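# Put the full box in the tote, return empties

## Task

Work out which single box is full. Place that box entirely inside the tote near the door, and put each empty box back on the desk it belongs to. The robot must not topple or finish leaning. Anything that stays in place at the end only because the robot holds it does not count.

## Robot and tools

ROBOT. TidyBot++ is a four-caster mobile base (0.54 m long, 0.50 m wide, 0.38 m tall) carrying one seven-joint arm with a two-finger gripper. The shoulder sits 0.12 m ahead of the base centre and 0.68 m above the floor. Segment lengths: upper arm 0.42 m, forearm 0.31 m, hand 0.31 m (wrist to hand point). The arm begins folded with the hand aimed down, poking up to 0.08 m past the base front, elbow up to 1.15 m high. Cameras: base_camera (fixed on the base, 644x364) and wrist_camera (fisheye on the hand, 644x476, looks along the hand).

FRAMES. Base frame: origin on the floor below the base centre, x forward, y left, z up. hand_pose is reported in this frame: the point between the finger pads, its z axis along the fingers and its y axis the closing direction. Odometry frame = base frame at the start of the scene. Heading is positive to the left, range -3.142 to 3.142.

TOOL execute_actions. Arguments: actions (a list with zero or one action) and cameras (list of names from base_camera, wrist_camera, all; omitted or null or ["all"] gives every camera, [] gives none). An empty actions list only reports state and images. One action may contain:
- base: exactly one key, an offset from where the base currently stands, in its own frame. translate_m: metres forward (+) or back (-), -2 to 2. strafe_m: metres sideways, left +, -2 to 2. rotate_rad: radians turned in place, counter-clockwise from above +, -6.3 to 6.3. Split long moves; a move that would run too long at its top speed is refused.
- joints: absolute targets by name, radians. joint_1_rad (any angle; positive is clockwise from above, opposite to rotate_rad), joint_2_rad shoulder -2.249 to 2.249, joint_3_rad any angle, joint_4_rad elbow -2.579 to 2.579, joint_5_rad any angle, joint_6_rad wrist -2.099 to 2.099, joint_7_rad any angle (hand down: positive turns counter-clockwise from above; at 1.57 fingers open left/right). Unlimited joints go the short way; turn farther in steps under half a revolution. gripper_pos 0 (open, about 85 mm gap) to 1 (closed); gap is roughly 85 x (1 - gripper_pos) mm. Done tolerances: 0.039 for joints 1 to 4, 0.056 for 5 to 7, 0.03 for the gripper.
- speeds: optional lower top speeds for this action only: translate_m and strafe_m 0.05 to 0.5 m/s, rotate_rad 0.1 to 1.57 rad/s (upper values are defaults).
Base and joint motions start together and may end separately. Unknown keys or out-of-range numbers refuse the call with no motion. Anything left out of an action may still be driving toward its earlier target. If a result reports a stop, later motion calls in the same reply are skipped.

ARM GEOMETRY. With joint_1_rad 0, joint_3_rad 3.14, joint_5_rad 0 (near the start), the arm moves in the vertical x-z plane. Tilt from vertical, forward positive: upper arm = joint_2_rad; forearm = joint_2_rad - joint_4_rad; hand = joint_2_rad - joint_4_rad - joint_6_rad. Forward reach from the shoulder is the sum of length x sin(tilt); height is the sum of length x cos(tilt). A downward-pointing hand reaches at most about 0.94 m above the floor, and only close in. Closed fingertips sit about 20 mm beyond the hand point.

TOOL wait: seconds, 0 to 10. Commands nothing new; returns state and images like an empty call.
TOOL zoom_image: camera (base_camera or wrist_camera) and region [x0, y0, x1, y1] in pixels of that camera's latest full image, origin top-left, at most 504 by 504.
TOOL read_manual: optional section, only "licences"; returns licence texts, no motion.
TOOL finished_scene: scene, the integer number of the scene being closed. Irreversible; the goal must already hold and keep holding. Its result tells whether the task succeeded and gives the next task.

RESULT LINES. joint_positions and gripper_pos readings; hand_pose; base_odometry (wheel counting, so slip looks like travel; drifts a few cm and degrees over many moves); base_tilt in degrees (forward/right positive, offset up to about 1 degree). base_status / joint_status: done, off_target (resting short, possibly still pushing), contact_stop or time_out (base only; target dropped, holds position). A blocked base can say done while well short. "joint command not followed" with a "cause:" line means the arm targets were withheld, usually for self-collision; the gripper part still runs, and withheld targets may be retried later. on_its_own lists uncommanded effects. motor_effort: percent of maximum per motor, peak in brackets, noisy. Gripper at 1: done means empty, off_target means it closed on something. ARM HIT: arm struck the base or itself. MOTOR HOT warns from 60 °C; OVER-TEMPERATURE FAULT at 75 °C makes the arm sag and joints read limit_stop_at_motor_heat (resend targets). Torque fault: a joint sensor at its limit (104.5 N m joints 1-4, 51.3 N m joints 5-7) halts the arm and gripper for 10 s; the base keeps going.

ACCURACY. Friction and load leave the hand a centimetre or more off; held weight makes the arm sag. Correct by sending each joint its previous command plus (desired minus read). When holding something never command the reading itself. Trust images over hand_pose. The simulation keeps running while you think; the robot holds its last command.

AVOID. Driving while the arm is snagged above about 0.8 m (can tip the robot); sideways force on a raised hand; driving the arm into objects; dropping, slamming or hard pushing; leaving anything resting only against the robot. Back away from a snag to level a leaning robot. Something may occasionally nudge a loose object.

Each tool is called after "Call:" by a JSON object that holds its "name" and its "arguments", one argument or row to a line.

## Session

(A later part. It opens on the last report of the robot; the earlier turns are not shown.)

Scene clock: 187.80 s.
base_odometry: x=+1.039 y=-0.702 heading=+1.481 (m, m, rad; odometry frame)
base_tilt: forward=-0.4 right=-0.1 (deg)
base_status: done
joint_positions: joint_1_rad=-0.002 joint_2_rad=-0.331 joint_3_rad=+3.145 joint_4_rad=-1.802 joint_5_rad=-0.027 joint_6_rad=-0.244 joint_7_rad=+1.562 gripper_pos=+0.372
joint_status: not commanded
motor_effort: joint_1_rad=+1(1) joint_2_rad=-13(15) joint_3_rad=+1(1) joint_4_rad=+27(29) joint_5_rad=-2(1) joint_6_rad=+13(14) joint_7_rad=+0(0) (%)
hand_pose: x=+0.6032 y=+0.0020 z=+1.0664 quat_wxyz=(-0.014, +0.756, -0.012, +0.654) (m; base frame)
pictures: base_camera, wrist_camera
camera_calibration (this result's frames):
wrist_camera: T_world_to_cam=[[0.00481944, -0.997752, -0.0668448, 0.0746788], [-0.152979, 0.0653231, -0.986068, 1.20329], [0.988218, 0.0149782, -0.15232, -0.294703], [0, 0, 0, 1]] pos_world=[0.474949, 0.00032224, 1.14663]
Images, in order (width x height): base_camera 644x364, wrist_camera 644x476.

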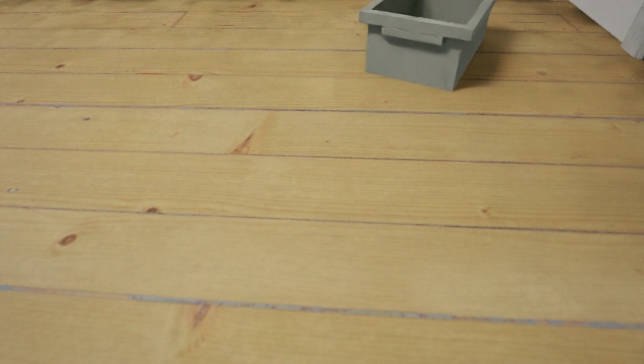

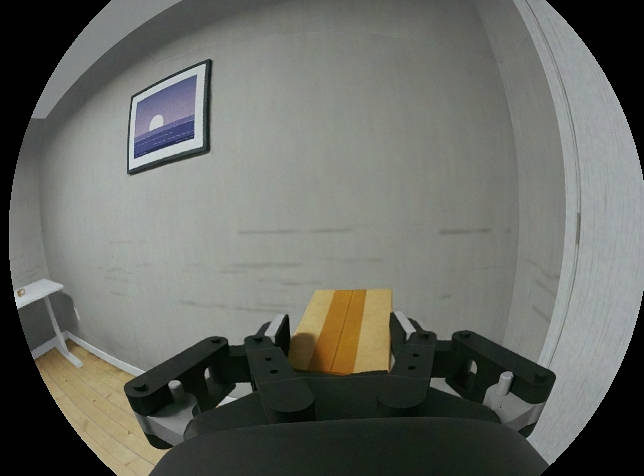

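Call:
{"name": "execute_actions", "arguments": {
  "actions": [
    {"base":{"translate_m":0.21},"joints":{"joint_1_rad":0.39},"speeds":{"translate_m":0.2}}
  ],
  "cameras": []
}}

Call:
{"name": "execute_actions", "arguments": {
  "actions": [
    {"base":{"strafe_m":0.05},"joints":{"joint_2_rad":0.5,"joint_4_rad":-1.7,"joint_6_rad":0.0},"speeds":{"strafe_m":0.1}}
  ],
  "cameras": []
}}

Call:
{"name": "execute_actions", "arguments": {
  "actions": [
    {"joints":{"joint_2_rad":1.3,"joint_4_rad":-1.25,"joint_6_rad":0.05}}
  ]
}}

Scene clock: 190.10 s.
base_odometry: x=+1.058 y=-0.492 heading=+1.481 (m, m, rad; odometry frame)
base_tilt: forward=-0.4 right=-0.1 (deg)
base_status: done
joint_positions: joint_1_rad=+0.376 joint_2_rad=-0.332 joint_3_rad=+3.145 joint_4_rad=-1.802 joint_5_rad=-0.027 joint_6_rad=-0.244 joint_7_rad=+1.562 gripper_pos=+0.372
joint_status: all done
motor_effort: joint_1_rad=+1(2) joint_2_rad=-12(15) joint_3_rad=+1(3) joint_4_rad=+27(29) joint_5_rad=-2(1) joint_6_rad=+13(13) joint_7_rad=+0(0) (%)
hand_pose: x=+0.5696 y=-0.1764 z=+1.0668 quat_wxyz=(+0.109, +0.740, -0.154, +0.645) (m; base frame)
pictures: none
No camera images: the call's "cameras" was empty. Leave "cameras" out to get every camera's image.

Scene clock: 192.23 s.
base_odometry: x=+1.009 y=-0.488 heading=+1.481 (m, m, rad; odometry frame)
base_tilt: forward=-0.4 right=-0.1 (deg)
base_status: done
joint_positions: joint_1_rad=+0.378 joint_2_rad=+0.519 joint_3_rad=+3.145 joint_4_rad=-1.746 joint_5_rad=-0.027 joint_6_rad=-0.041 joint_7_rad=+1.562 gripper_pos=+0.372
joint_status: joint_4_rad off_target (ended at -1.746, target -1.700); the others done
motor_effort: joint_1_rad=+1(2) joint_2_rad=-37(39) joint_3_rad=+0(3) joint_4_rad=+21(27) joint_5_rad=-1(1) joint_6_rad=+10(14) joint_7_rad=+0(0) (%)
hand_pose: x=+0.7520 y=-0.2521 z=+0.6373 quat_wxyz=(+0.070, +0.894, -0.189, +0.400) (m; base frame)
pictures: none
No camera images: the call's "cameras" was empty. Leave "cameras" out to get every camera's image.

Scene clock: 194.50 s.
base_odometry: x=+1.009 y=-0.488 heading=+1.481 (m, m, rad; odometry frame)
base_tilt: forward=-0.4 right=-0.1 (deg)
base_status: not commanded
joint_positions: joint_1_rad=+0.378 joint_2_rad=+1.322 joint_3_rad=+3.145 joint_4_rad=-1.288 joint_5_rad=-0.027 joint_6_rad=+0.016 joint_7_rad=+1.562 gripper_pos=+0.372
joint_status: all done
motor_effort: joint_1_rad=+0(0) joint_2_rad=-48(51) joint_3_rad=+0(0) joint_4_rad=+14(21) joint_5_rad=+0(1) joint_6_rad=+7(9) joint_7_rad=+0(0) (%)
hand_pose: x=+0.7962 y=-0.2701 z=+0.2484 quat_wxyz=(+0.048, +0.942, -0.198, +0.266) (m; base frame)
pictures: base_camera, wrist_camera
camera_calibration (this result's frames):
wrist_camera: T_world_to_cam=[[-0.416379, -0.908398, -0.0379715, 0.0998578], [-0.772919, 0.375655, -0.511351, 0.903515], [0.478775, -0.183567, -0.858532, -0.0785329], [0, 0, 0, 1]] pos_world=[0.777522, -0.263115, 0.398382]
Images, in order (width x height): base_camera 644x364, wrist_camera 644x476.

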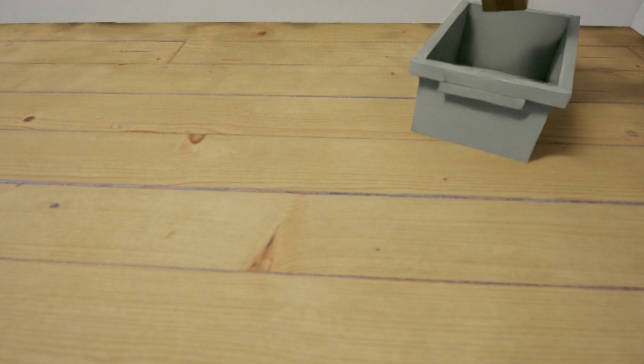

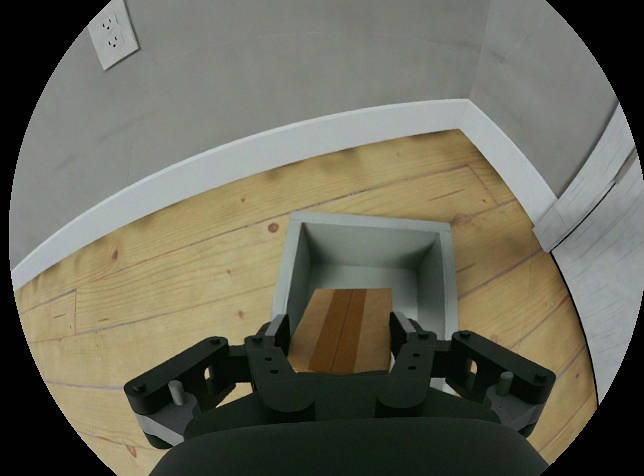

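Call:
{"name": "execute_actions", "arguments": {
  "actions": [
    {"base":{"strafe_m":-0.015},"joints":{"joint_2_rad":1.5,"joint_4_rad":-1.22,"joint_6_rad":0.2},"speeds":{"strafe_m":0.05}}
  ]
}}

Scene clock: 196.37 s.
base_odometry: x=+1.024 y=-0.489 heading=+1.481 (m, m, rad; odometry frame)
base_tilt: forward=-0.4 right=-0.1 (deg)
base_status: done
joint_positions: joint_1_rad=+0.386 joint_2_rad=+1.524 joint_3_rad=+3.145 joint_4_rad=-1.251 joint_5_rad=-0.027 joint_6_rad=+0.168 joint_7_rad=+1.562 gripper_pos=+0.372
joint_status: all done
motor_effort: joint_1_rad=+1(5) joint_2_rad=-46(52) joint_3_rad=+0(2) joint_4_rad=+11(15) joint_5_rad=-1(1) joint_6_rad=+7(8) joint_7_rad=+0(0) (%)
hand_pose: x=+0.7589 y=-0.2623 z=+0.1401 quat_wxyz=(+0.050, +0.943, -0.202, +0.259) (m; base frame)
pictures: base_camera, wrist_camera
camera_calibration (this result's frames):
wrist_camera: T_world_to_cam=[[-0.424843, -0.904647, -0.0334998, 0.0940915], [-0.776298, 0.383105, -0.500592, 0.819348], [0.465693, -0.186667, -0.865035, -0.142203], [0, 0, 0, 1]] pos_world=[0.742255, -0.255321, 0.290301]
Images, in order (width x height): base_camera 644x364, wrist_camera 644x476.

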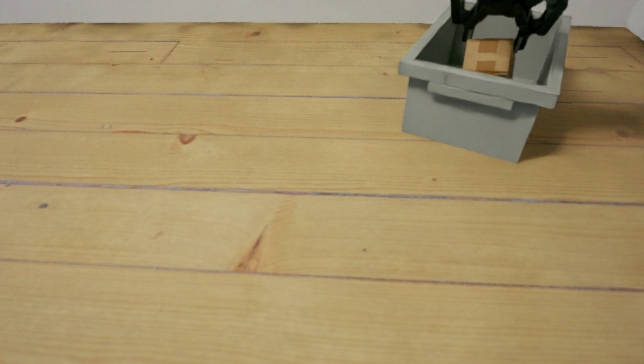

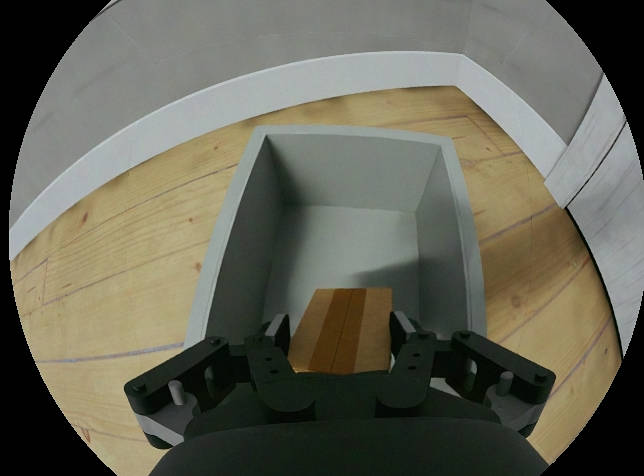

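Call:
{"name": "execute_actions", "arguments": {
  "actions": [
    {"base":{"translate_m":0.03},"joints":{"joint_1_rad":0.405},"speeds":{"translate_m":0.05}}
  ],
  "cameras": []
}}

Call:
{"name": "execute_actions", "arguments": {
  "actions": [
    {"joints":{"joint_2_rad":1.58,"joint_6_rad":0.25}}
  ]
}}

Scene clock: 206.40 s.
base_odometry: x=+1.026 y=-0.459 heading=+1.481 (m, m, rad; odometry frame)
base_tilt: forward=-0.4 right=-0.1 (deg)
base_status: done
joint_positions: joint_1_rad=+0.394 joint_2_rad=+1.524 joint_3_rad=+3.145 joint_4_rad=-1.250 joint_5_rad=-0.027 joint_6_rad=+0.168 joint_7_rad=+1.562 gripper_pos=+0.372
joint_status: all done
motor_effort: joint_1_rad=+0(2) joint_2_rad=-46(48) joint_3_rad=+0(1) joint_4_rad=+10(12) joint_5_rad=-1(0) joint_6_rad=+7(7) joint_7_rad=+0(0) (%)
hand_pose: x=+0.7573 y=-0.2679 z=+0.1405 quat_wxyz=(+0.051, +0.942, -0.206, +0.260) (m; base frame)
pictures: none
No camera images: the call's "cameras" was empty. Leave "cameras" out to get every camera's image.

Scene clock: 207.63 s.
base_odometry: x=+1.026 y=-0.459 heading=+1.481 (m, m, rad; odometry frame)
base_tilt: forward=-0.4 right=-0.1 (deg)
base_status: not commanded
joint_positions: joint_1_rad=+0.395 joint_2_rad=+1.592 joint_3_rad=+3.145 joint_4_rad=-1.245 joint_5_rad=-0.027 joint_6_rad=+0.221 joint_7_rad=+1.562 gripper_pos=+0.372
joint_status: all done
motor_effort: joint_1_rad=+1(1) joint_2_rad=-45(49) joint_3_rad=+0(2) joint_4_rad=+10(13) joint_5_rad=-1(1) joint_6_rad=+7(7) joint_7_rad=+0(0) (%)
hand_pose: x=+0.7377 y=-0.2603 z=+0.1036 quat_wxyz=(+0.051, +0.943, -0.206, +0.255) (m; base frame)
pictures: base_camera, wrist_camera
camera_calibration (this result's frames):
wrist_camera: T_world_to_cam=[[-0.433086, -0.900796, -0.0316717, 0.0925341], [-0.777096, 0.390955, -0.49323, 0.785691], [0.456682, -0.188999, -0.869322, -0.157069], [0, 0, 0, 1]] pos_world=[0.722363, -0.253502, 0.253914]
Images, in order (width x height): base_camera 644x364, wrist_camera 644x476.

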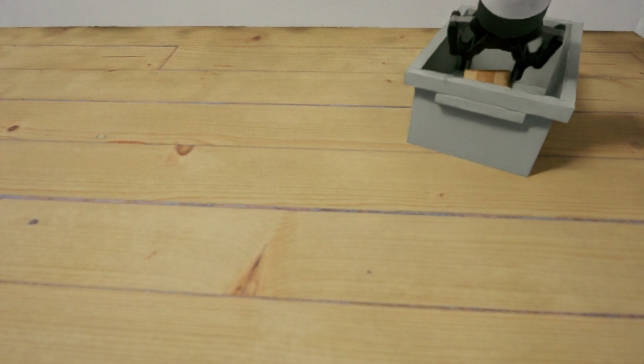

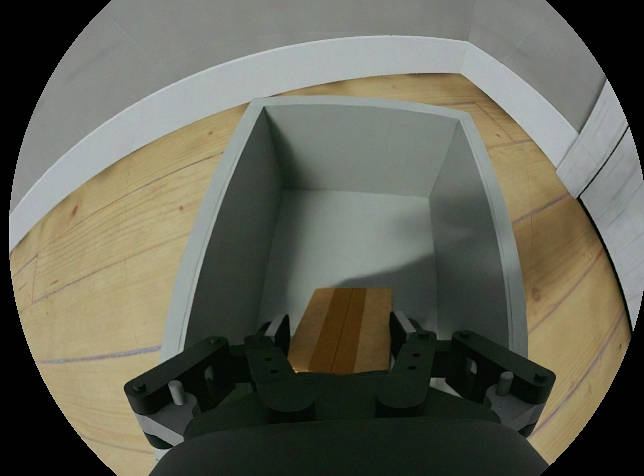

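Call:
{"name": "execute_actions", "arguments": {
  "actions": [
    {"base":{"translate_m":0.025},"joints":{"joint_1_rad":0.42},"speeds":{"translate_m":0.05}}
  ],
  "cameras": []
}}

Call:
{"name": "execute_actions", "arguments": {
  "actions": [
    {"joints":{"gripper_pos":0.12}}
  ],
  "cameras": []
}}

Call:
{"name": "execute_actions", "arguments": {
  "actions": [
    {"joints":{"joint_2_rad":1.2}}
  ]
}}

Scene clock: 208.90 s.
base_odometry: x=+1.028 y=-0.434 heading=+1.481 (m, m, rad; odometry frame)
base_tilt: forward=-0.4 right=-0.1 (deg)
base_status: done
joint_positions: joint_1_rad=+0.408 joint_2_rad=+1.593 joint_3_rad=+3.145 joint_4_rad=-1.244 joint_5_rad=-0.027 joint_6_rad=+0.221 joint_7_rad=+1.562 gripper_pos=+0.372
joint_status: all done
motor_effort: joint_1_rad=+0(2) joint_2_rad=-45(46) joint_3_rad=+0(1) joint_4_rad=+10(11) joint_5_rad=+0(1) joint_6_rad=+7(7) joint_7_rad=+0(0) (%)
hand_pose: x=+0.7338 y=-0.2687 z=+0.1032 quat_wxyz=(+0.053, +0.942, -0.213, +0.254) (m; base frame)
pictures: none
No camera images: the call's "cameras" was empty. Leave "cameras" out to get every camera's image.

Scene clock: 210.00 s.
base_odometry: x=+1.028 y=-0.434 heading=+1.481 (m, m, rad; odometry frame)
base_tilt: forward=-0.4 right=+0.0 (deg)
base_status: not commanded
joint_positions: joint_1_rad=+0.408 joint_2_rad=+1.584 joint_3_rad=+3.145 joint_4_rad=-1.243 joint_5_rad=-0.027 joint_6_rad=+0.227 joint_7_rad=+1.562 gripper_pos=+0.120
joint_status: all done
motor_effort: joint_1_rad=+1(1) joint_2_rad=-42(46) joint_3_rad=+0(0) joint_4_rad=+8(10) joint_5_rad=-1(1) joint_6_rad=+5(7) joint_7_rad=+0(0) (%)
hand_pose: x=+0.7404 y=-0.2716 z=+0.1104 quat_wxyz=(+0.054, +0.940, -0.212, +0.262) (m; base frame)
pictures: none
No camera images: the call's "cameras" was empty. Leave "cameras" out to get every camera's image.

Scene clock: 211.80 s.
base_odometry: x=+1.028 y=-0.434 heading=+1.481 (m, m, rad; odometry frame)
base_tilt: forward=-0.4 right=-0.1 (deg)
base_status: not commanded
joint_positions: joint_1_rad=+0.408 joint_2_rad=+1.200 joint_3_rad=+3.145 joint_4_rad=-1.230 joint_5_rad=-0.027 joint_6_rad=+0.235 joint_7_rad=+1.562 gripper_pos=+0.120
joint_status: all done
motor_effort: joint_1_rad=+2(1) joint_2_rad=-47(49) joint_3_rad=+0(0) joint_4_rad=+15(17) joint_5_rad=-1(0) joint_6_rad=+8(8) joint_7_rad=+0(0) (%)
hand_pose: x=+0.8980 y=-0.3398 z=+0.4140 quat_wxyz=(+0.089, +0.868, -0.197, +0.447) (m; base frame)
pictures: base_camera, wrist_camera
camera_calibration (this result's frames):
wrist_camera: T_world_to_cam=[[-0.429372, -0.901717, -0.0504681, 0.104376], [-0.51777, 0.291563, -0.804304, 0.956616], [0.739969, -0.319215, -0.59207, -0.388871], [0, 0, 0, 1]] pos_world=[0.827875, -0.308929, 0.544439]
Images, in order (width x height): base_camera 644x364, wrist_camera 644x476.

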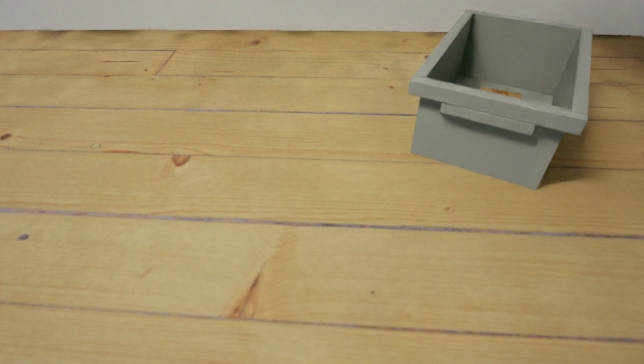

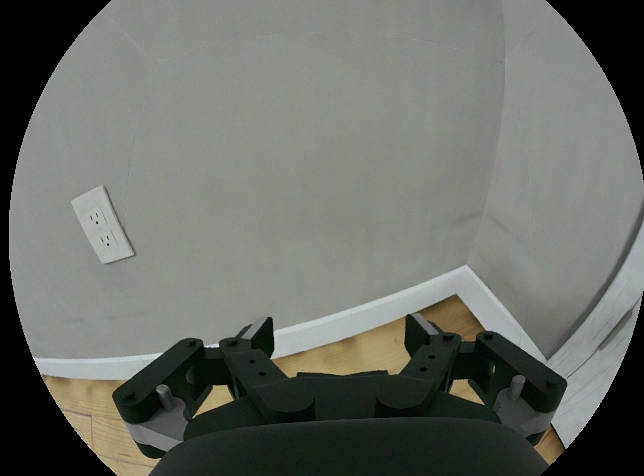

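Box lies low inside the tote.

Call:
{"name": "finished_scene", "arguments": {
  "scene": 2
}}

The scene is finished: the task was done.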